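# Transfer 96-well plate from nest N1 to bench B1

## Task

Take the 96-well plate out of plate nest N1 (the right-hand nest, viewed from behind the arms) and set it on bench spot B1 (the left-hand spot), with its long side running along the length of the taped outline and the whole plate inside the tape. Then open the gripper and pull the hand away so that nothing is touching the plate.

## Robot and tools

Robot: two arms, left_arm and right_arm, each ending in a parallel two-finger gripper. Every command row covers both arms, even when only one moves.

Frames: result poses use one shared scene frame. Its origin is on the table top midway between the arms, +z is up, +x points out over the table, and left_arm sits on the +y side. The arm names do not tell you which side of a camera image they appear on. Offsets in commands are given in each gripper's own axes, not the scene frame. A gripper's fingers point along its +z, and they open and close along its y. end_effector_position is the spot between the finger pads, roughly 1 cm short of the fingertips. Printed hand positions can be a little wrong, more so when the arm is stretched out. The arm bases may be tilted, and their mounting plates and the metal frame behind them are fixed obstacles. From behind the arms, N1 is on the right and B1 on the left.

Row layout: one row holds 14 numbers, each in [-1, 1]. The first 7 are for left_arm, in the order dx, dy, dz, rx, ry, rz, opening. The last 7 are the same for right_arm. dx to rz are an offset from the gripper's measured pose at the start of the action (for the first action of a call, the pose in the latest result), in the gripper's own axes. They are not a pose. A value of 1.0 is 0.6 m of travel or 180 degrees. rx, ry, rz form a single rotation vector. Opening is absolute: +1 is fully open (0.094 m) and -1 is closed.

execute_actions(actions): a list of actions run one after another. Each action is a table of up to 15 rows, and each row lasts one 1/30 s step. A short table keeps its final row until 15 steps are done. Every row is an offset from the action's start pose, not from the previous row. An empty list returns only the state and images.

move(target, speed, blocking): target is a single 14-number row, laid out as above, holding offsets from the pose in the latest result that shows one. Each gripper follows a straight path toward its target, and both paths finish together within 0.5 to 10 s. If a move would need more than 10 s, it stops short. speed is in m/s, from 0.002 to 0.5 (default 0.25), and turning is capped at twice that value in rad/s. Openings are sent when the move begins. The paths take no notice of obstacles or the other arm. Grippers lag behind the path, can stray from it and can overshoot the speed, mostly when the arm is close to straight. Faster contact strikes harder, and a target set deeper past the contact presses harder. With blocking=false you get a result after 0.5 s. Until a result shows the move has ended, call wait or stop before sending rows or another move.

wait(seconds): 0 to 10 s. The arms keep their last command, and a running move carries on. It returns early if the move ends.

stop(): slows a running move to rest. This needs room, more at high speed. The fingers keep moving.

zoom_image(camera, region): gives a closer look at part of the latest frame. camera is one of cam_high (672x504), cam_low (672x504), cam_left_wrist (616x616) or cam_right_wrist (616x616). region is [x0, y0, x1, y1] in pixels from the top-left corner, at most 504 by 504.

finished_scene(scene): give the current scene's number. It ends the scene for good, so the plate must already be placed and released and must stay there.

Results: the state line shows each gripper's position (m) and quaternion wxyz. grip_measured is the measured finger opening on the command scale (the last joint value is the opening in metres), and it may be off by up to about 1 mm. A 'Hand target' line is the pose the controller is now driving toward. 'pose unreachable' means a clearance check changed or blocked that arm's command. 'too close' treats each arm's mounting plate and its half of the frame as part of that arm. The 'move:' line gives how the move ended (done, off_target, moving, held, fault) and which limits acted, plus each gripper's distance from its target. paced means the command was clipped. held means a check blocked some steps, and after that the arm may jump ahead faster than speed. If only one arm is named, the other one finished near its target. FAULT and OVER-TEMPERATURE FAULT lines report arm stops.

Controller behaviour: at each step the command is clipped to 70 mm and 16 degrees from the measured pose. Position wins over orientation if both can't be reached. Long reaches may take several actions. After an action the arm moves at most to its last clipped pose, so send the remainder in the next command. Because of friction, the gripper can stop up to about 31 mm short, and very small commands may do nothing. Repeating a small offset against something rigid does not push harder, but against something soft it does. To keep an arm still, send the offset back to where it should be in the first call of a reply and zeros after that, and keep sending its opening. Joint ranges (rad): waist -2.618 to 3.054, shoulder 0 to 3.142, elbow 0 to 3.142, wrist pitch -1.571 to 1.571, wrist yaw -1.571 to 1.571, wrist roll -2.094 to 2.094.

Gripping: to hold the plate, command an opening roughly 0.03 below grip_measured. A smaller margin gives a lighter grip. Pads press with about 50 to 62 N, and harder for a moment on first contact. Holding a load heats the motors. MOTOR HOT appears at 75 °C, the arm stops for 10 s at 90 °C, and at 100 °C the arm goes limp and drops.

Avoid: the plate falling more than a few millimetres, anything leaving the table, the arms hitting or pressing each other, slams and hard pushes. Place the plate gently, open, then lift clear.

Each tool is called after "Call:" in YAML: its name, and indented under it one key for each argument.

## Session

Call:
execute_actions:
  actions: []

Scene clock: 0.00 s.
left_arm: end_effector_position=(+0.3607, +0.3961, +0.2557) grip_measured=+1.000 end_effector_quat_wxyz=(+0.232, +0.252, +0.919, +0.197) | right_arm: end_effector_position=(+0.5269, -0.3548, +0.2150) grip_measured=+1.000 end_effector_quat_wxyz=(+0.238, +0.678, +0.664, +0.208)
Joint positions: left_arm=[ 0.095  0.392  0.46  -0.356 -0.297  0.706  0.094] | right_arm=[-0.177  1.178  0.952 -0.02  -0.073  1.348  0.094]
Joint velocities: left_arm=[0.007 0.007 0.012 0.066 0.037 0.037 0.   ] | right_arm=[ 0.002  0.017 -0.012 -0.066 -0.007  0.051  0.   ]
Motor temperatures (°C, as the motors report them): left_arm=[31 37 30 28 28 27] | right_arm=[29 31 31 26 27 27]
Hand target (left_arm): +0.361, +0.396, +0.256; +0.232, +0.252, +0.919, +0.197
Hand target (right_arm): +0.527, -0.355, +0.215; +0.238, +0.678, +0.664, +0.208

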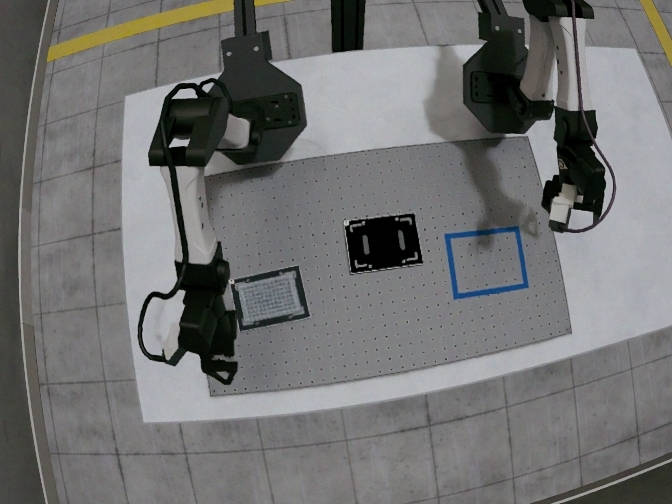

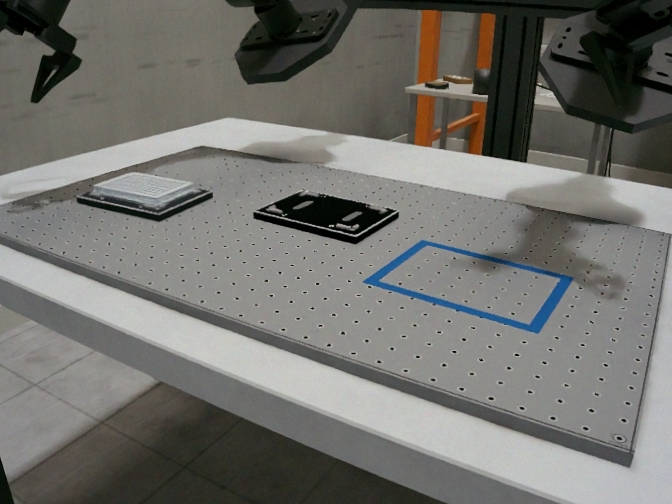

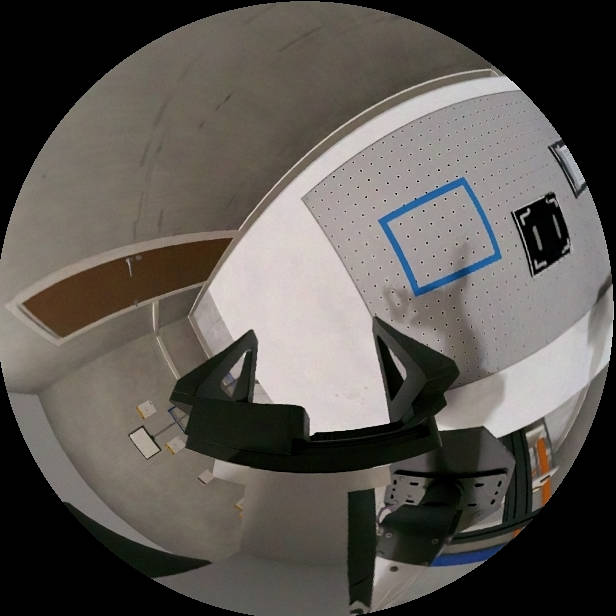

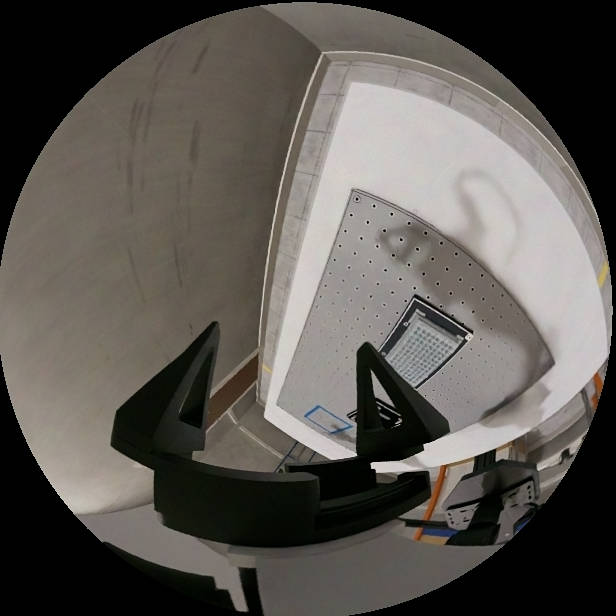

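Call:
zoom_image:
  camera: "cam_high"
  region: [190, 240, 350, 400]

Call:
zoom_image:
  camera: "cam_high"
  region: [420, 200, 590, 350]

Call:
zoom_image:
  camera: "cam_low"
  region: [60, 150, 240, 240]

Region (190, 240, 350, 400) of cam_high's 672x504 image, scaled by 3.150, with more detail than that image has.

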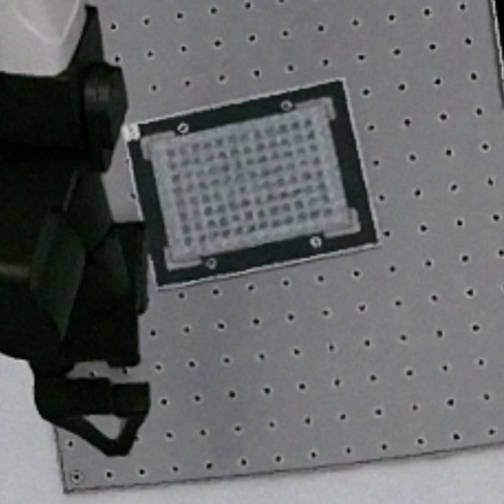

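Region (420, 200, 590, 350) of cam_high's 672x504 image, scaled by 2.965, with more detail than that image has; it fills the top 445 rows of this view, and the rest is white.

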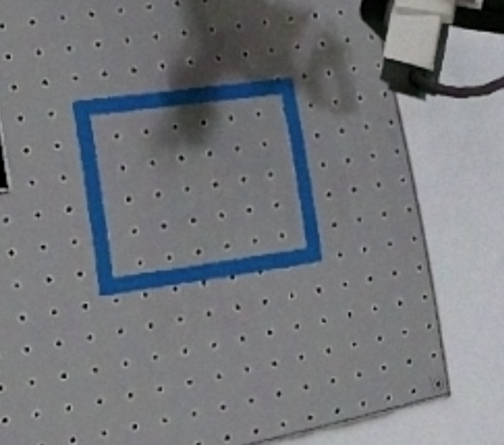

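Region (60, 150, 240, 240) of cam_low's 672x504 image, scaled by 2.800, with more detail than that image has.

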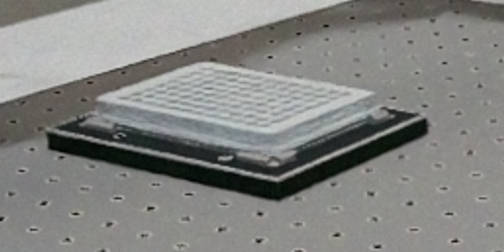

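Call:
move:
  target: [0.179, 0.134, -0.046, -0.099, 0.118, -0.042, 1, 0.1408, -0.3178, 0.0167, -0.2066, 0.3082, -0.8988, 1]
  speed: 0.5

Call:
zoom_image:
  camera: "cam_right_wrist"
  region: [140, 150, 440, 450]

Scene clock: 123.77 s.
left_arm: end_effector_position=(+0.2942, +0.5100, +0.2847) grip_measured=+1.000 end_effector_quat_wxyz=(+0.106, +0.116, +0.917, +0.366) | right_arm: end_effector_position=(+0.3860, -0.2714, +0.0931) grip_measured=+1.000 end_effector_quat_wxyz=(-0.149, +0.691, -0.694, -0.137)
Joint positions: left_arm=[ 0.729  0.328  0.46  -0.445 -0.175  0.76   0.094] | right_arm=[-0.203  1.471  0.923 -0.428 -0.371 -1.858  0.094]
Joint velocities: left_arm=[ 0.027 -0.002 -0.002  0.007 -0.081  0.066  0.   ] | right_arm=[ 0.017  0.002 -0.002  0.051  0.037  0.007  0.   ]
Motor temperatures (°C, as the motors report them): left_arm=[31 35 36 33 28 27] | right_arm=[28 40 36 30 27 27]
Hand target (left_arm): +0.294, +0.512, +0.283; +0.106, +0.117, +0.917, +0.366
Hand target (right_arm): +0.384, -0.267, +0.090; -0.144, +0.696, -0.688, -0.146
Off the commanded pose (left_arm): 0.004 m, 1 deg.
Off the commanded pose (right_arm): 0.005 m, 2 deg.
move: done

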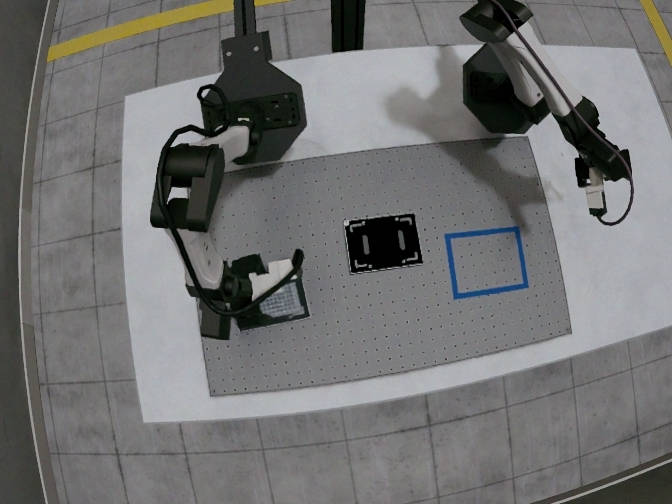

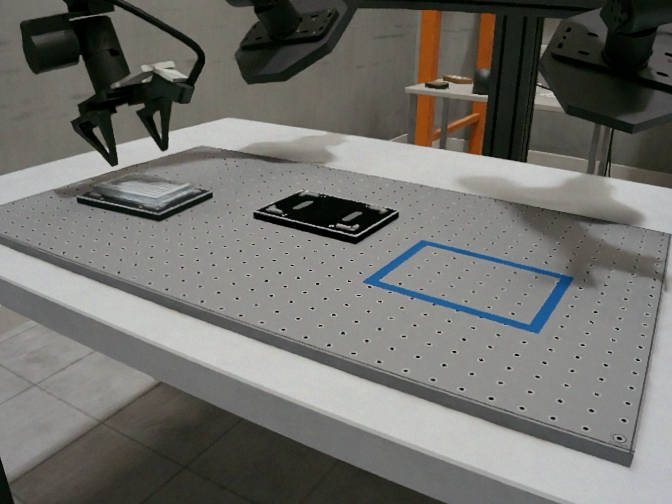

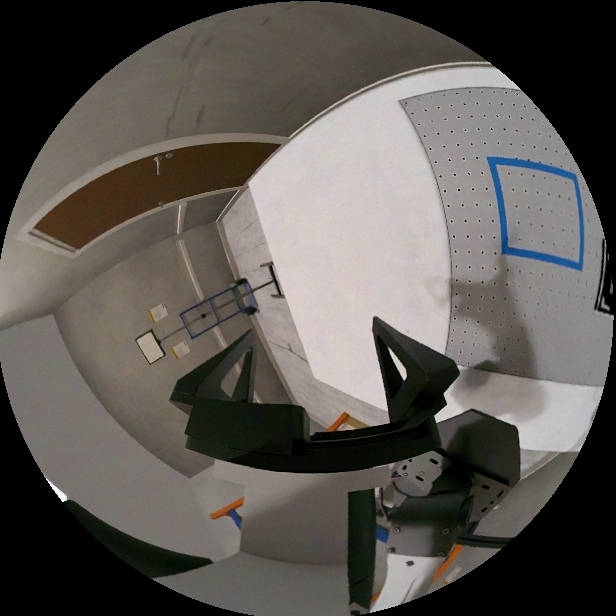

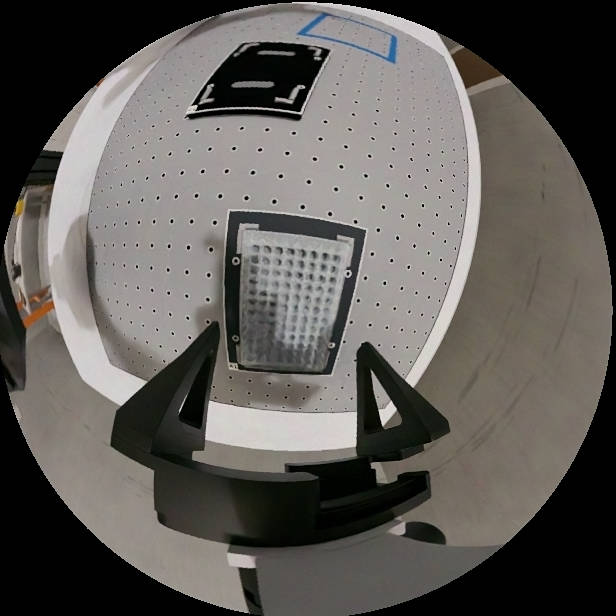

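Region (140, 150, 440, 450) of cam_right_wrist's 616x616 image, scaled by 1.680, with more detail than that image has.

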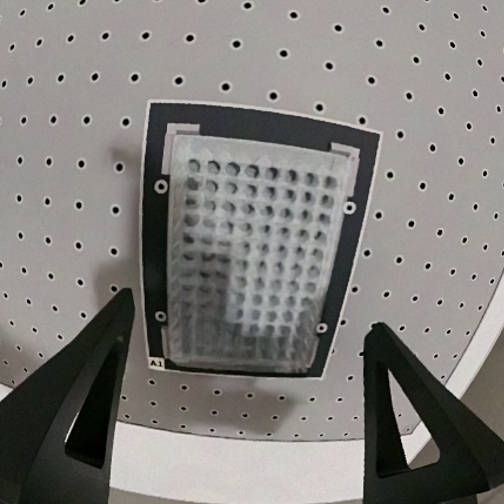

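Call:
execute_actions:
  actions: []

Scene clock: 142.50 s.
left_arm: end_effector_position=(+0.2943, +0.5100, +0.2846) grip_measured=+1.000 end_effector_quat_wxyz=(+0.106, +0.116, +0.917, +0.366) | right_arm: end_effector_position=(+0.3859, -0.2716, +0.0930) grip_measured=+1.000 end_effector_quat_wxyz=(-0.148, +0.692, -0.693, -0.136)
Joint positions: left_arm=[ 0.729  0.328  0.46  -0.445 -0.174  0.76   0.094] | right_arm=[-0.203  1.471  0.923 -0.428 -0.37  -1.861  0.094]
Joint velocities: left_arm=[-0.017  0.002 -0.012 -0.022 -0.037 -0.037  0.   ] | right_arm=[ 0.012  0.012 -0.012  0.125  0.007  0.007  0.   ]
Motor temperatures (°C, as the motors report them): left_arm=[30 35 36 33 28 27] | right_arm=[28 39 35 28 27 27]
Hand target (left_arm): +0.294, +0.512, +0.283; +0.106, +0.117, +0.917, +0.366
Hand target (right_arm): +0.384, -0.267, +0.090; -0.144, +0.696, -0.688, -0.146
Off the commanded pose (left_arm): 0.004 m, 1 deg.
Off the commanded pose (right_arm): 0.005 m, 2 deg.

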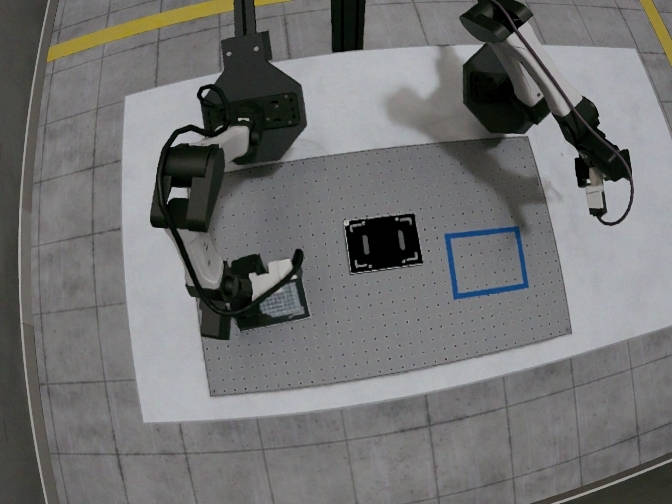

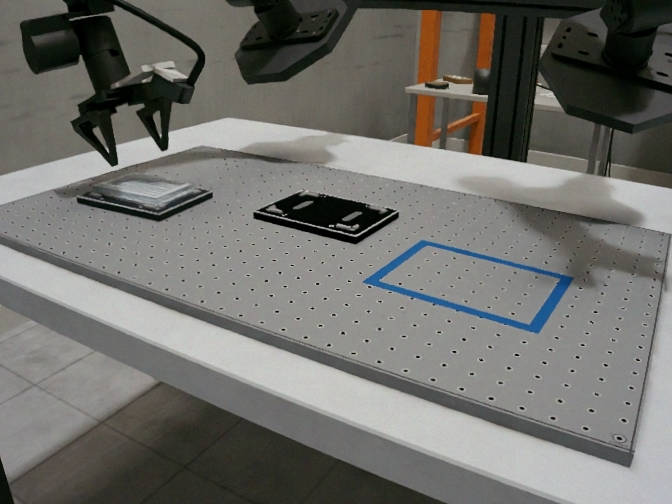

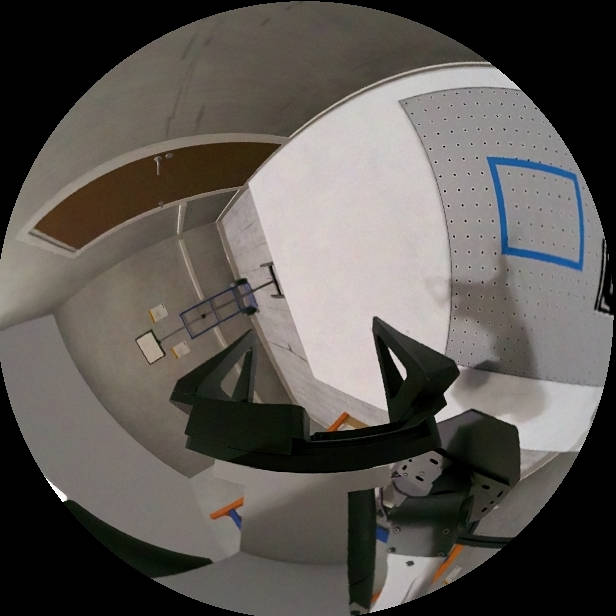

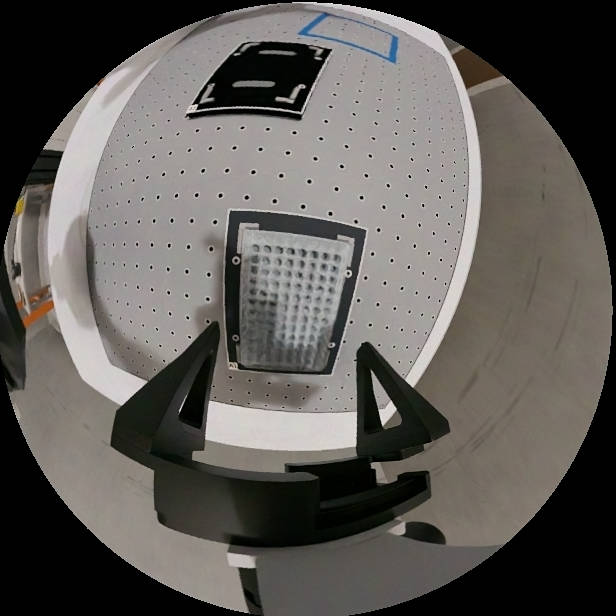

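Call:
move:
  target: [0,0,0,0,0,0,1, 0.0006,0.009,0.0394,-0.0169,0,-0.017,1]
  speed: 0.06

Call:
zoom_image:
  camera: "cam_right_wrist"
  region: [140,150,440,450]

Scene clock: 166.83 s.
left_arm: end_effector_position=(+0.2943, +0.5100, +0.2846) grip_measured=+1.000 end_effector_quat_wxyz=(+0.106, +0.116, +0.917, +0.366) | right_arm: end_effector_position=(+0.3713, -0.2641, +0.0732) grip_measured=+1.000 end_effector_quat_wxyz=(-0.129, +0.706, -0.678, -0.159)
Joint positions: left_arm=[ 0.729  0.328  0.46  -0.445 -0.174  0.76   0.094] | right_arm=[-0.184  1.545  0.923 -0.417 -0.344 -1.896  0.094]
Joint velocities: left_arm=[-0.017 -0.012  0.007  0.081 -0.007 -0.022  0.   ] | right_arm=[-0.002 -0.012 -0.007  0.007  0.022 -0.051  0.   ]
Motor temperatures (°C, as the motors report them): left_arm=[30 35 36 34 28 27] | right_arm=[28 39 35 28 27 27]
Hand target (left_arm): +0.294, +0.510, +0.285; +0.106, +0.116, +0.917, +0.366
Hand target (right_arm): +0.381, -0.263, +0.071; -0.134, +0.714, -0.671, -0.151
Off the commanded pose (left_arm): 0.000 m, 0 deg.
Off the commanded pose (right_arm): 0.010 m, 2 deg.
move: done

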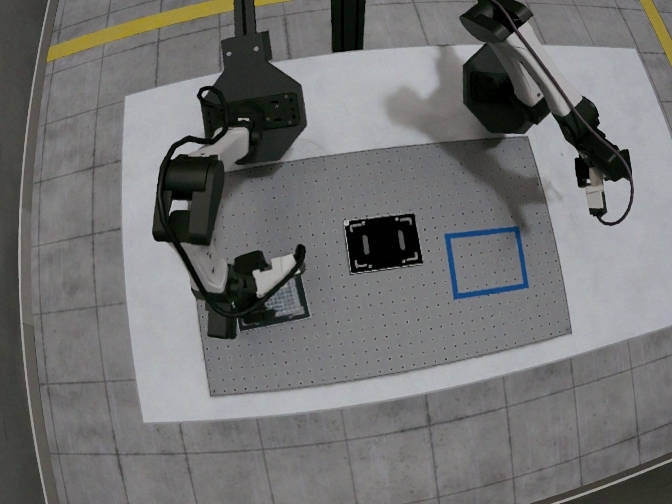

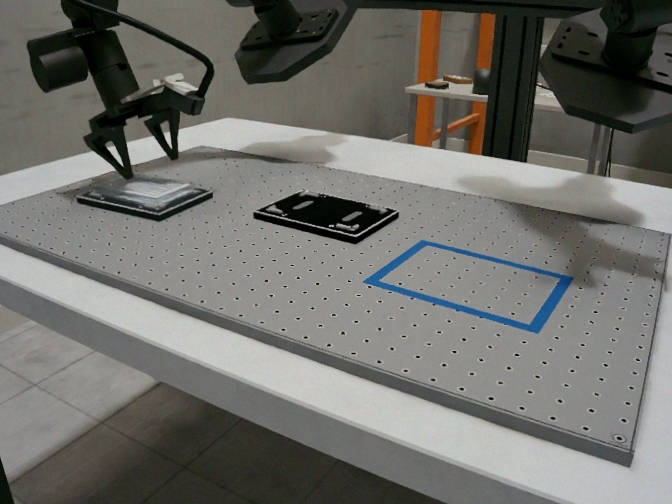

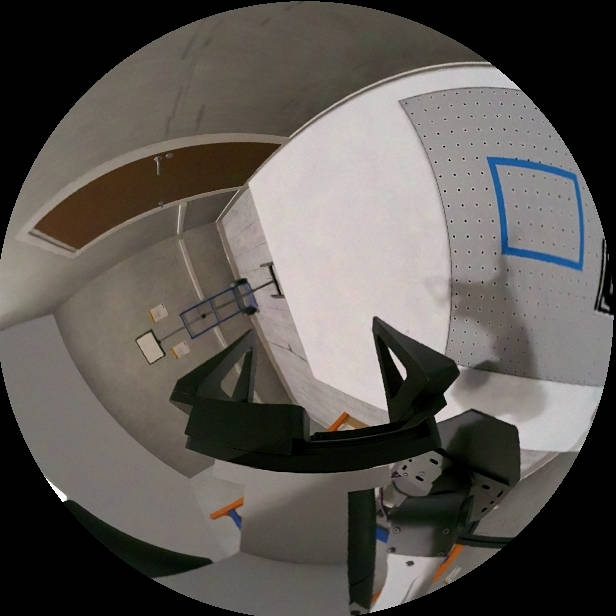

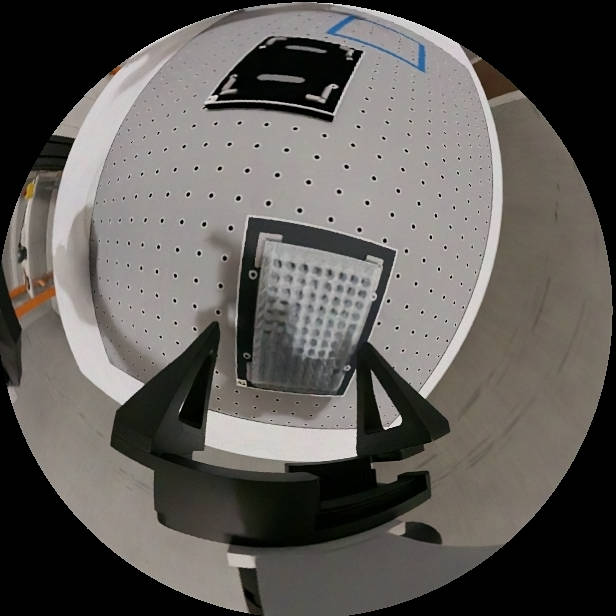

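Region (140, 150, 440, 450) of cam_right_wrist's 616x616 image, scaled by 1.680, with more detail than that image has.

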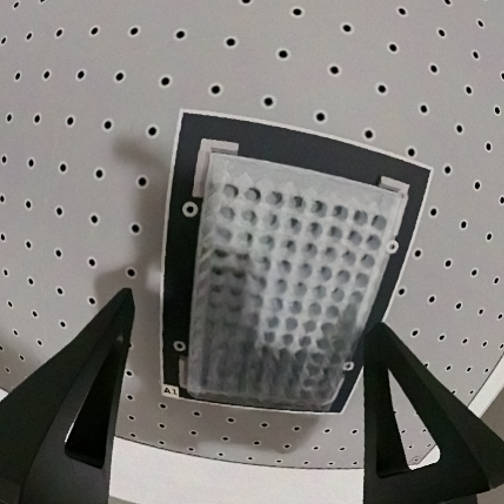

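Call:
move:
  target: [0,0,0,0,0,0,1, 0.0082,-0.0306,0.0153,0.0176,0.0003,0.0045,1]
  speed: 0.05

Call:
zoom_image:
  camera: "cam_right_wrist"
  region: [140,150,440,450]

Call:
zoom_image:
  camera: "cam_low"
  region: [60,90,240,230]

Scene clock: 225.43 s.
left_arm: end_effector_position=(+0.2943, +0.5100, +0.2846) grip_measured=+1.000 end_effector_quat_wxyz=(+0.106, +0.116, +0.917, +0.366) | right_arm: end_effector_position=(+0.3800, -0.2659, +0.0639) grip_measured=+1.000 end_effector_quat_wxyz=(-0.137, +0.699, -0.687, -0.144)
Joint positions: left_arm=[ 0.729  0.328  0.46  -0.445 -0.174  0.76   0.094] | right_arm=[-0.184  1.573  0.923 -0.349 -0.345 -1.866  0.094]
Joint velocities: left_arm=[ 0.027 -0.012 -0.017  0.066  0.095 -0.022  0.   ] | right_arm=[-0.027  0.002 -0.002  0.022  0.007  0.081  0.   ]
Motor temperatures (°C, as the motors report them): left_arm=[30 34 37 34 28 27] | right_arm=[28 39 35 27 27 27]
Hand target (left_arm): +0.294, +0.510, +0.285; +0.106, +0.116, +0.917, +0.366
Hand target (right_arm): +0.389, -0.264, +0.062; -0.146, +0.698, -0.687, -0.140
Off the commanded pose (left_arm): 0.000 m, 0 deg.
Off the commanded pose (right_arm): 0.010 m, 1 deg.
move: done

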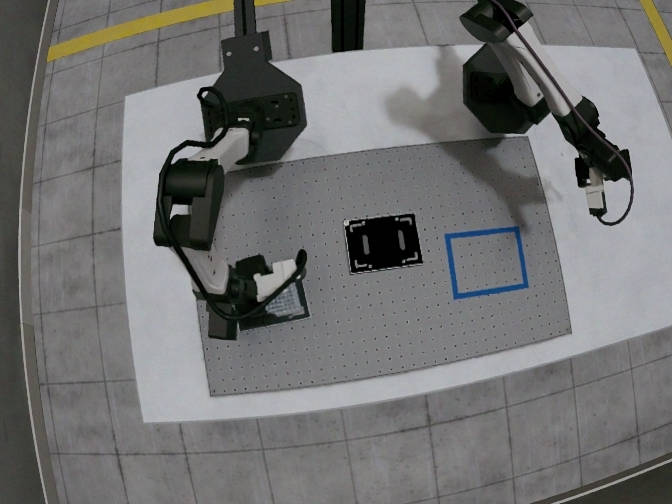

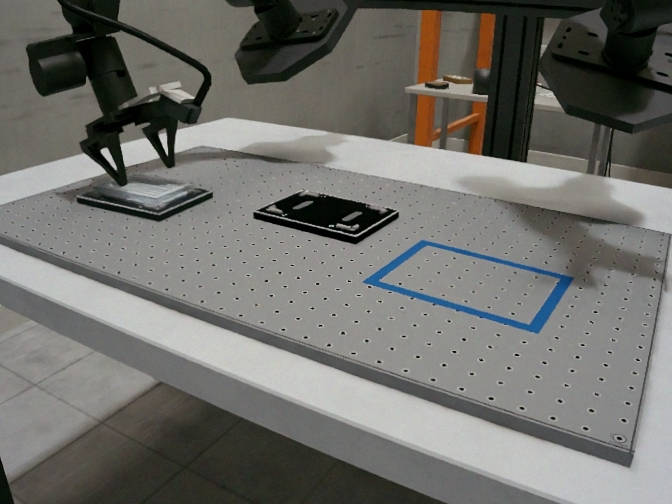

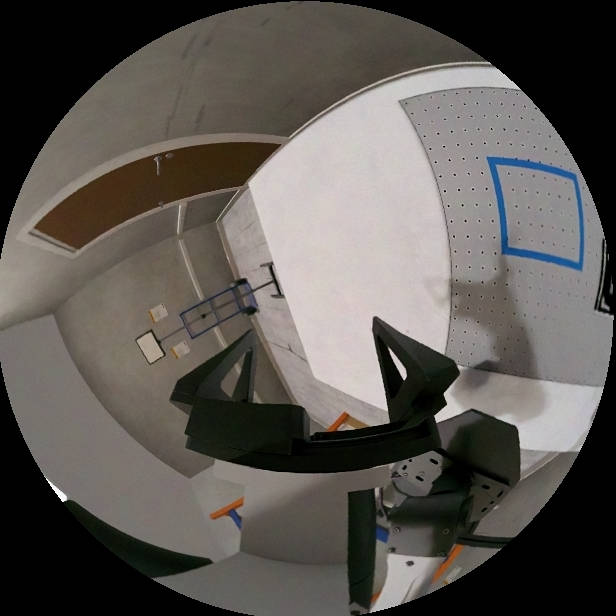

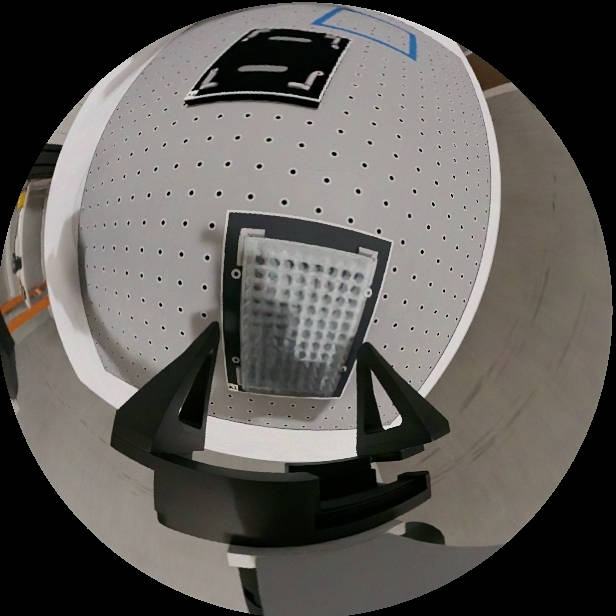

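Region (140, 150, 440, 450) of cam_right_wrist's 616x616 image, scaled by 1.680, with more detail than that image has.

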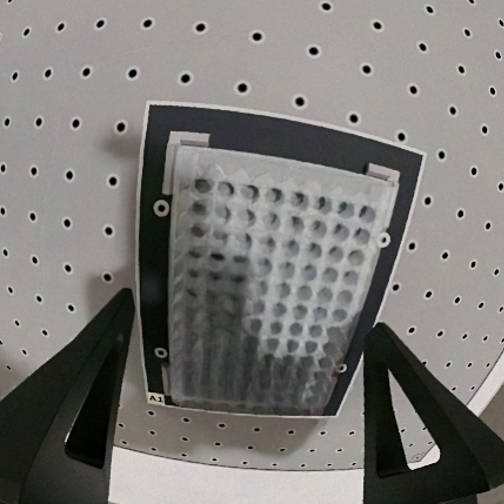

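Region (60, 90, 240, 230) of cam_low's 672x504 image, scaled by 2.800, with more detail than that image has.

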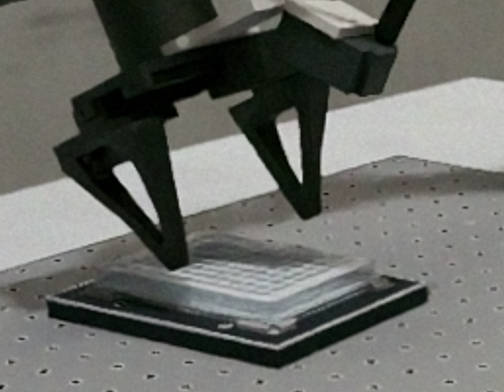

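Call:
move:
  target: [0,0,0,0,0,0,1, 0.0025,-0.0268,0.0132,0.0027,0.0002,-0.0132,1]
  speed: 0.04

Call:
zoom_image:
  camera: "cam_right_wrist"
  region: [140,150,440,450]

Call:
zoom_image:
  camera: "cam_low"
  region: [60,90,240,230]

Scene clock: 267.97 s.
left_arm: end_effector_position=(+0.2943, +0.5100, +0.2846) grip_measured=+1.000 end_effector_quat_wxyz=(+0.106, +0.116, +0.917, +0.366) | right_arm: end_effector_position=(+0.3889, -0.2683, +0.0582) grip_measured=+1.000 end_effector_quat_wxyz=(-0.138, +0.705, -0.681, -0.140)
Joint positions: left_arm=[ 0.729  0.328  0.46  -0.445 -0.174  0.76   0.094] | right_arm=[-0.184  1.608  0.962 -0.348 -0.344 -1.882  0.094]
Joint velocities: left_arm=[ 0.012  0.007  0.007  0.022 -0.007 -0.066  0.   ] | right_arm=[-0.012 -0.022 -0.022 -0.022  0.066 -0.051  0.   ]
Motor temperatures (°C, as the motors report them): left_arm=[30 34 37 34 28 27] | right_arm=[28 39 35 27 27 27]
Hand target (left_arm): +0.294, +0.510, +0.285; +0.106, +0.116, +0.917, +0.366
Hand target (right_arm): +0.396, -0.264, +0.056; -0.142, +0.712, -0.673, -0.137
Off the commanded pose (left_arm): 0.000 m, 0 deg.
Off the commanded pose (right_arm): 0.009 m, 1 deg.
move: done

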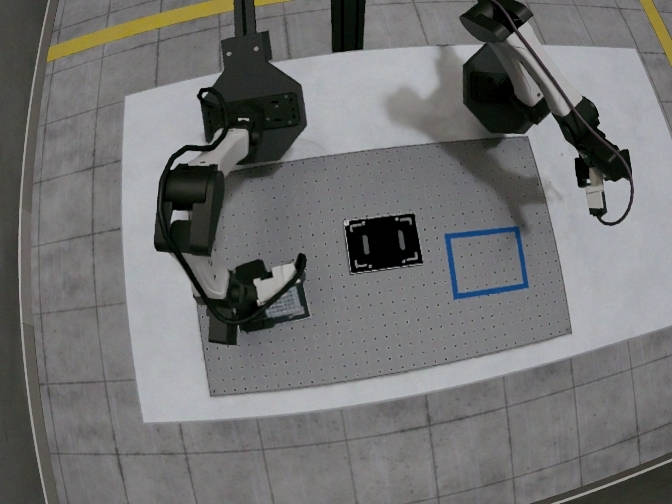

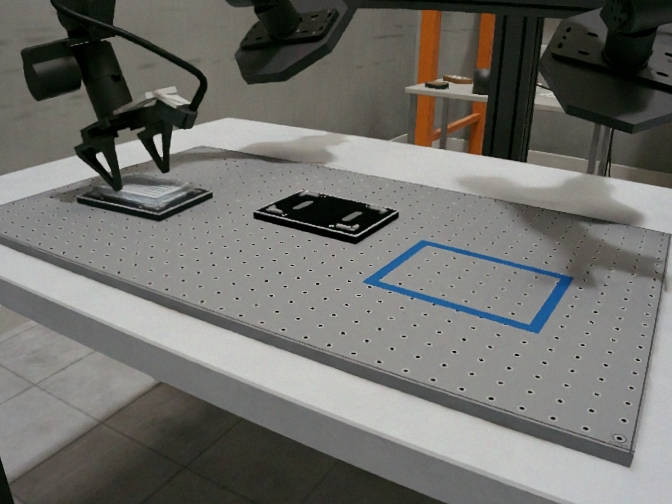

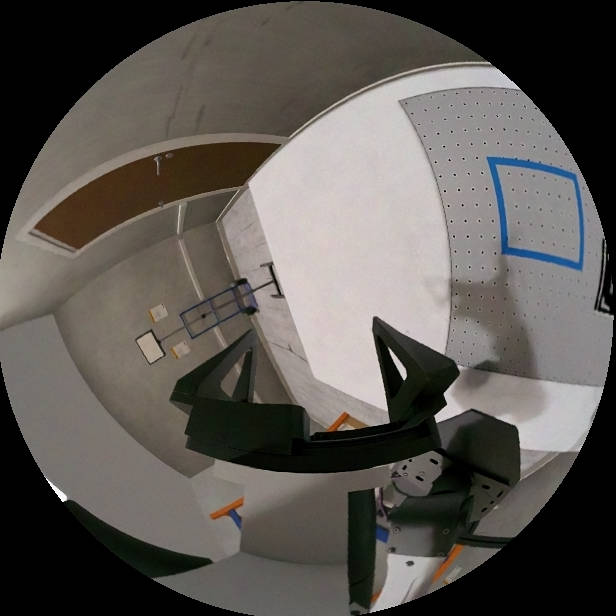

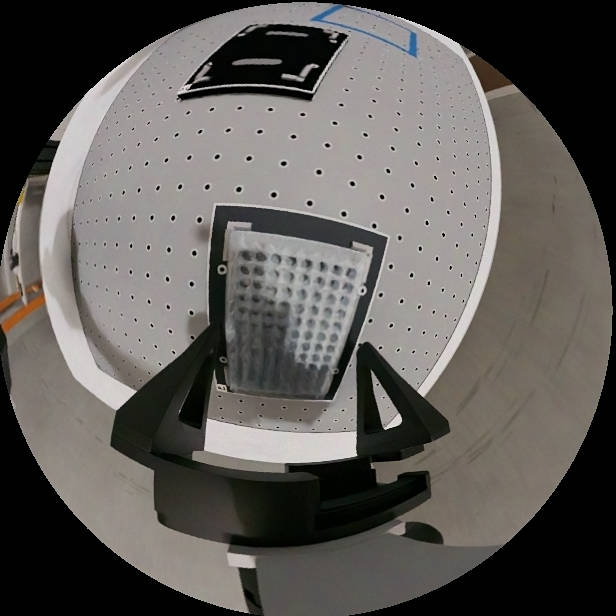

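Region (140, 150, 440, 450) of cam_right_wrist's 616x616 image, scaled by 1.680, with more detail than that image has.

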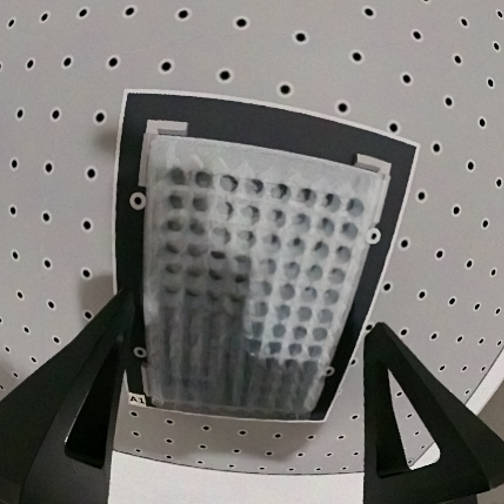

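Region (60, 90, 240, 230) of cam_low's 672x504 image, scaled by 2.800, with more detail than that image has.

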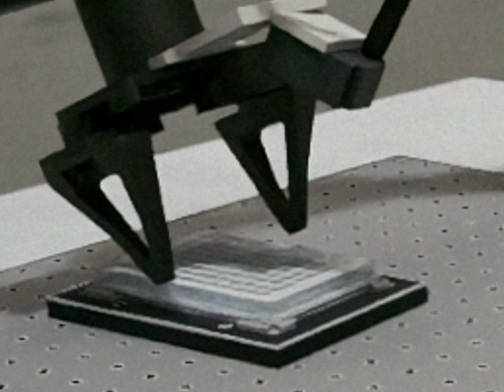

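Call:
move:
  target: [0,0,0,0,0,0,1, 0.0101,0.0051,0.0246,-0.006,-0.0002,-0.0044,1]
  speed: 0.03

Call:
zoom_image:
  camera: "cam_right_wrist"
  region: [140,150,440,450]

Call:
zoom_image:
  camera: "cam_low"
  region: [60,130,230,230]

Scene clock: 311.73 s.
left_arm: end_effector_position=(+0.2943, +0.5100, +0.2846) grip_measured=+1.000 end_effector_quat_wxyz=(+0.106, +0.116, +0.917, +0.366) | right_arm: end_effector_position=(+0.3806, -0.2656, +0.0462) grip_measured=+1.000 end_effector_quat_wxyz=(-0.132, +0.708, -0.677, -0.152)
Joint positions: left_arm=[ 0.729  0.328  0.46  -0.445 -0.174  0.76   0.094] | right_arm=[-0.184  1.653  0.962 -0.334 -0.344 -1.897  0.094]
Joint velocities: left_arm=[-0.002 -0.007 -0.007 -0.022  0.066  0.007  0.   ] | right_arm=[-0.007 -0.017 -0.012  0.037 -0.037  0.007  0.   ]
Motor temperatures (°C, as the motors report them): left_arm=[30 33 38 35 28 27] | right_arm=[28 40 35 27 27 27]
Hand target (left_arm): +0.294, +0.510, +0.285; +0.106, +0.116, +0.917, +0.366
Hand target (right_arm): +0.385, -0.268, +0.042; -0.133, +0.711, -0.675, -0.146
Off the commanded pose (left_arm): 0.000 m, 0 deg.
Off the commanded pose (right_arm): 0.007 m, 1 deg.
move: done

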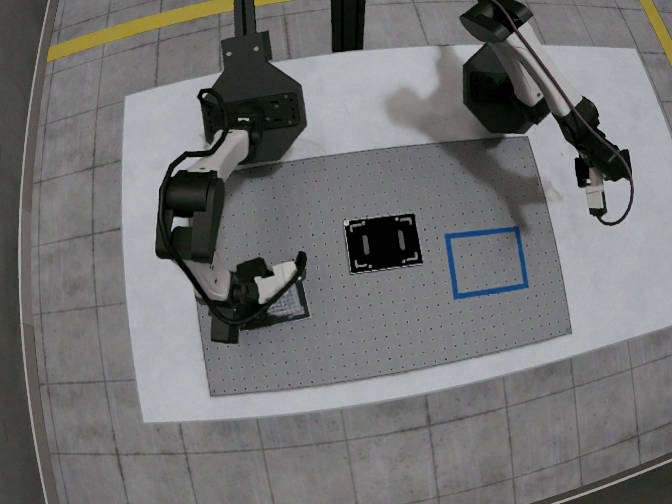

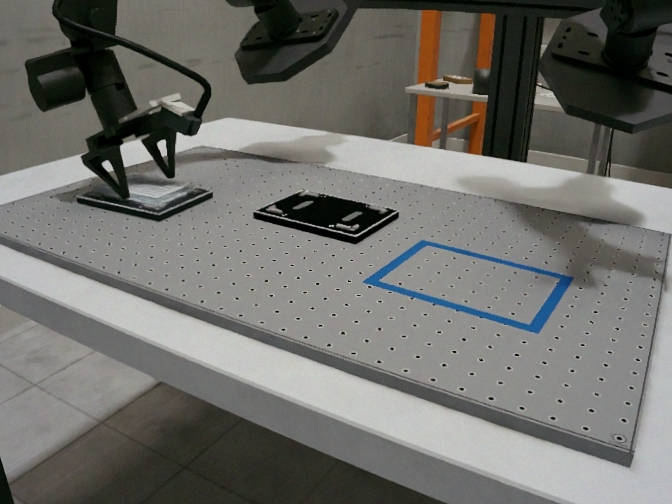

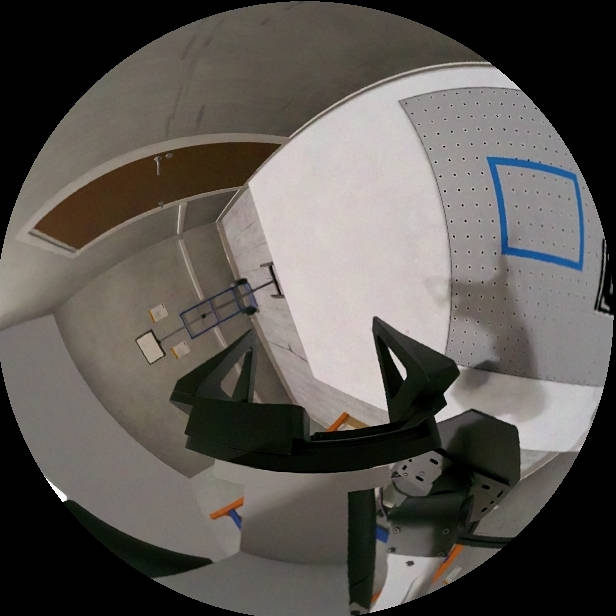

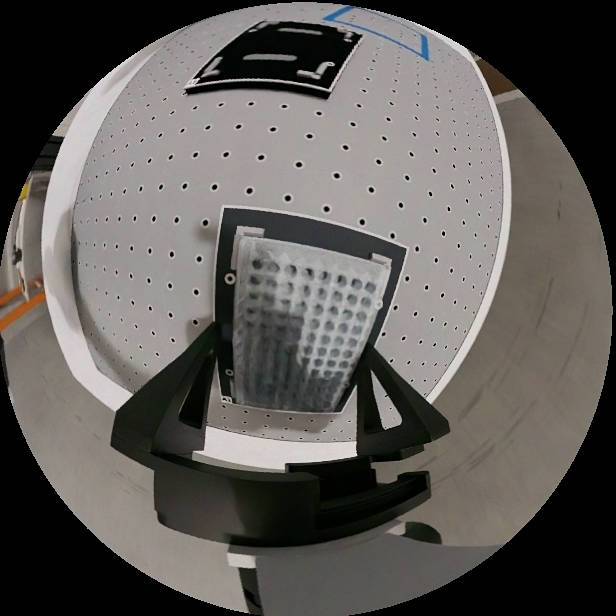

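Region (140, 150, 440, 450) of cam_right_wrist's 616x616 image, scaled by 1.680, with more detail than that image has.

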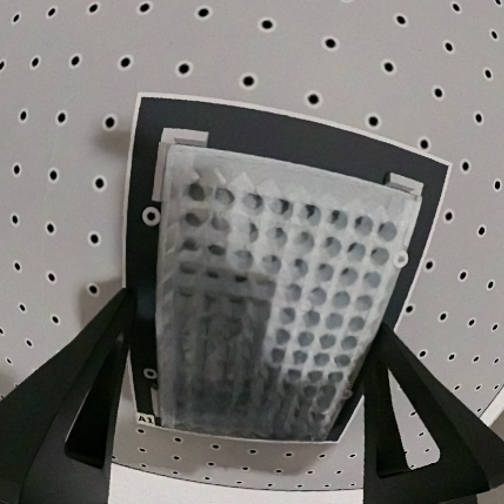

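Region (60, 130, 230, 230) of cam_low's 672x504 image, scaled by 2.965, with more detail than that image has; it fills the top 296 rows of this view, and the rest is white.

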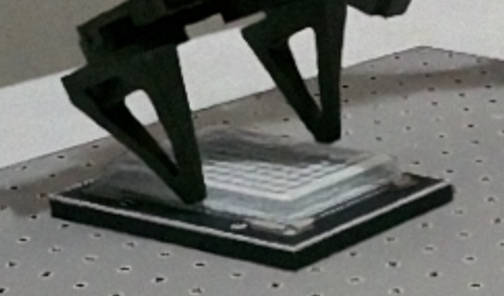

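Call:
move:
  target: [0,0,0,0,0,0,1, 0.0063,-0.0166,0.0042,0.0128,0.0035,-0.0054,1]
  speed: 0.04

Call:
zoom_image:
  camera: "cam_right_wrist"
  region: [140,150,440,450]

Call:
zoom_image:
  camera: "cam_low"
  region: [60,130,230,230]

Scene clock: 327.10 s.
left_arm: end_effector_position=(+0.2943, +0.5100, +0.2846) grip_measured=+1.000 end_effector_quat_wxyz=(+0.106, +0.116, +0.917, +0.366) | right_arm: end_effector_position=(+0.3892, -0.2679, +0.0450) grip_measured=+1.000 end_effector_quat_wxyz=(-0.141, +0.711, -0.676, -0.136)
Joint positions: left_arm=[ 0.729  0.328  0.46  -0.445 -0.174  0.76   0.094] | right_arm=[-0.184  1.653  0.962 -0.296 -0.344 -1.898  0.094]
Joint velocities: left_arm=[ 0.017 -0.012 -0.012  0.037 -0.037  0.007  0.   ] | right_arm=[ 0.002 -0.027 -0.007 -0.066  0.051 -0.007  0.   ]
Motor temperatures (°C, as the motors report them): left_arm=[30 33 38 35 28 27] | right_arm=[28 40 35 27 27 27]
Hand target (left_arm): +0.294, +0.510, +0.285; +0.106, +0.116, +0.917, +0.366
Hand target (right_arm): +0.390, -0.268, +0.042; -0.144, +0.712, -0.675, -0.133
Off the commanded pose (left_arm): 0.000 m, 0 deg.
Off the commanded pose (right_arm): 0.003 m, 0 deg.
move: done

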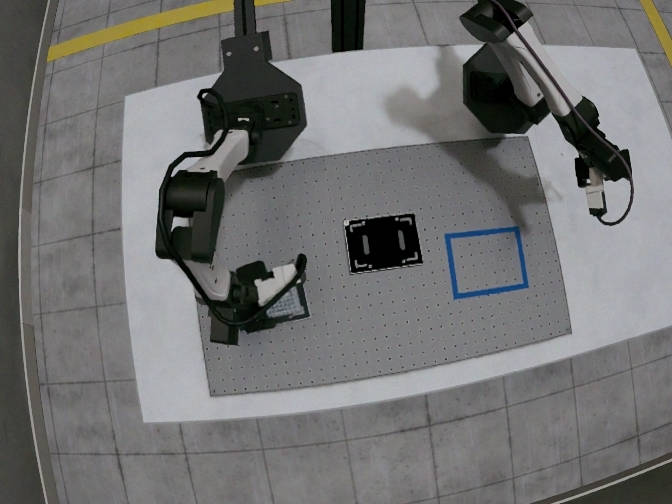

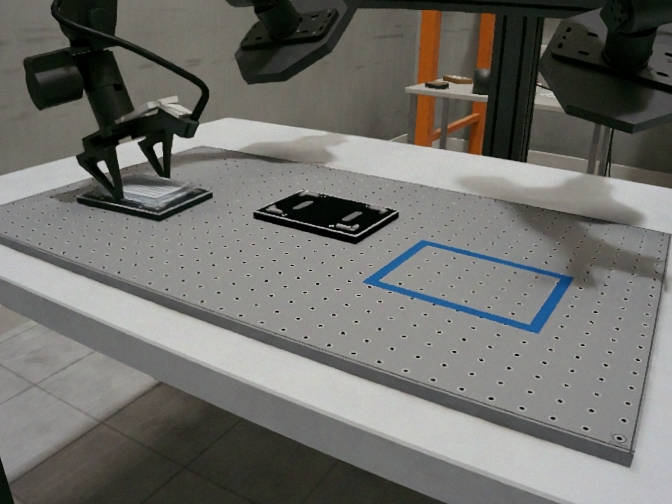

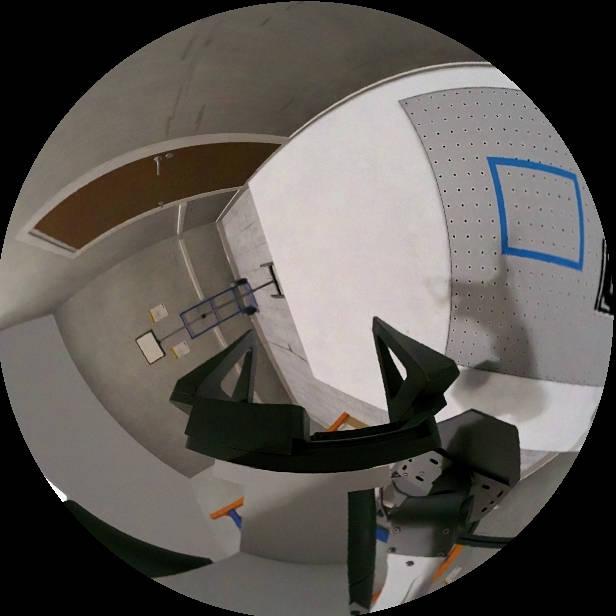

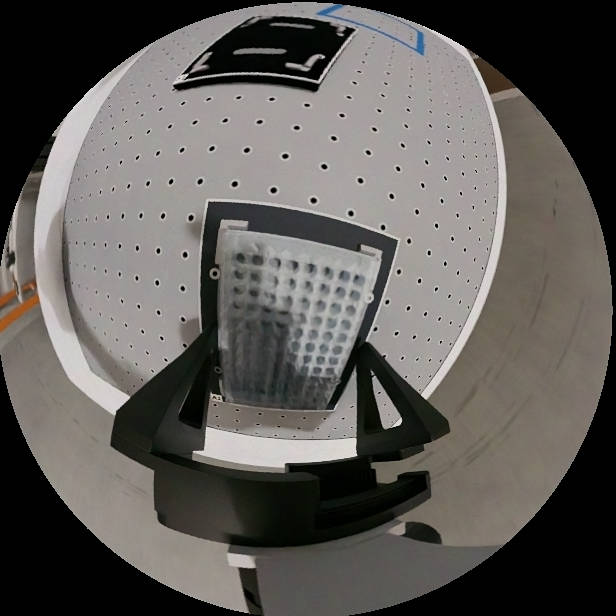

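Region (140, 150, 440, 450) of cam_right_wrist's 616x616 image, scaled by 1.680, with more detail than that image has.

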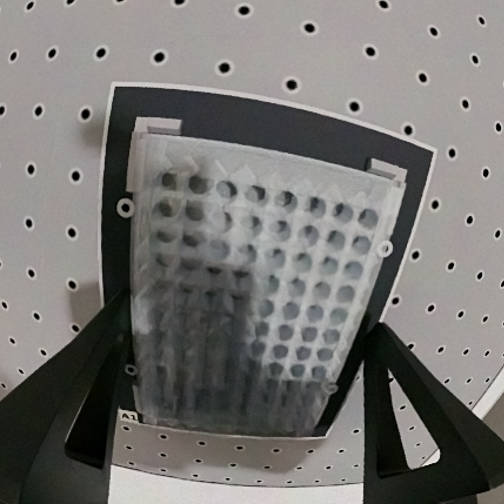

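Region (60, 130, 230, 230) of cam_low's 672x504 image, scaled by 2.965, with more detail than that image has; it fills the top 296 rows of this view, and the rest is white.

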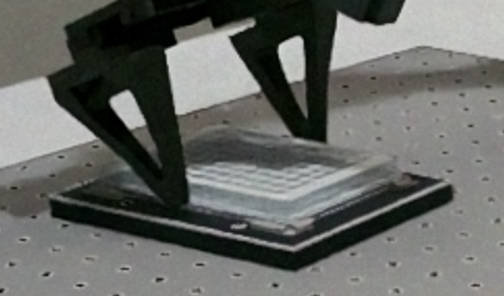

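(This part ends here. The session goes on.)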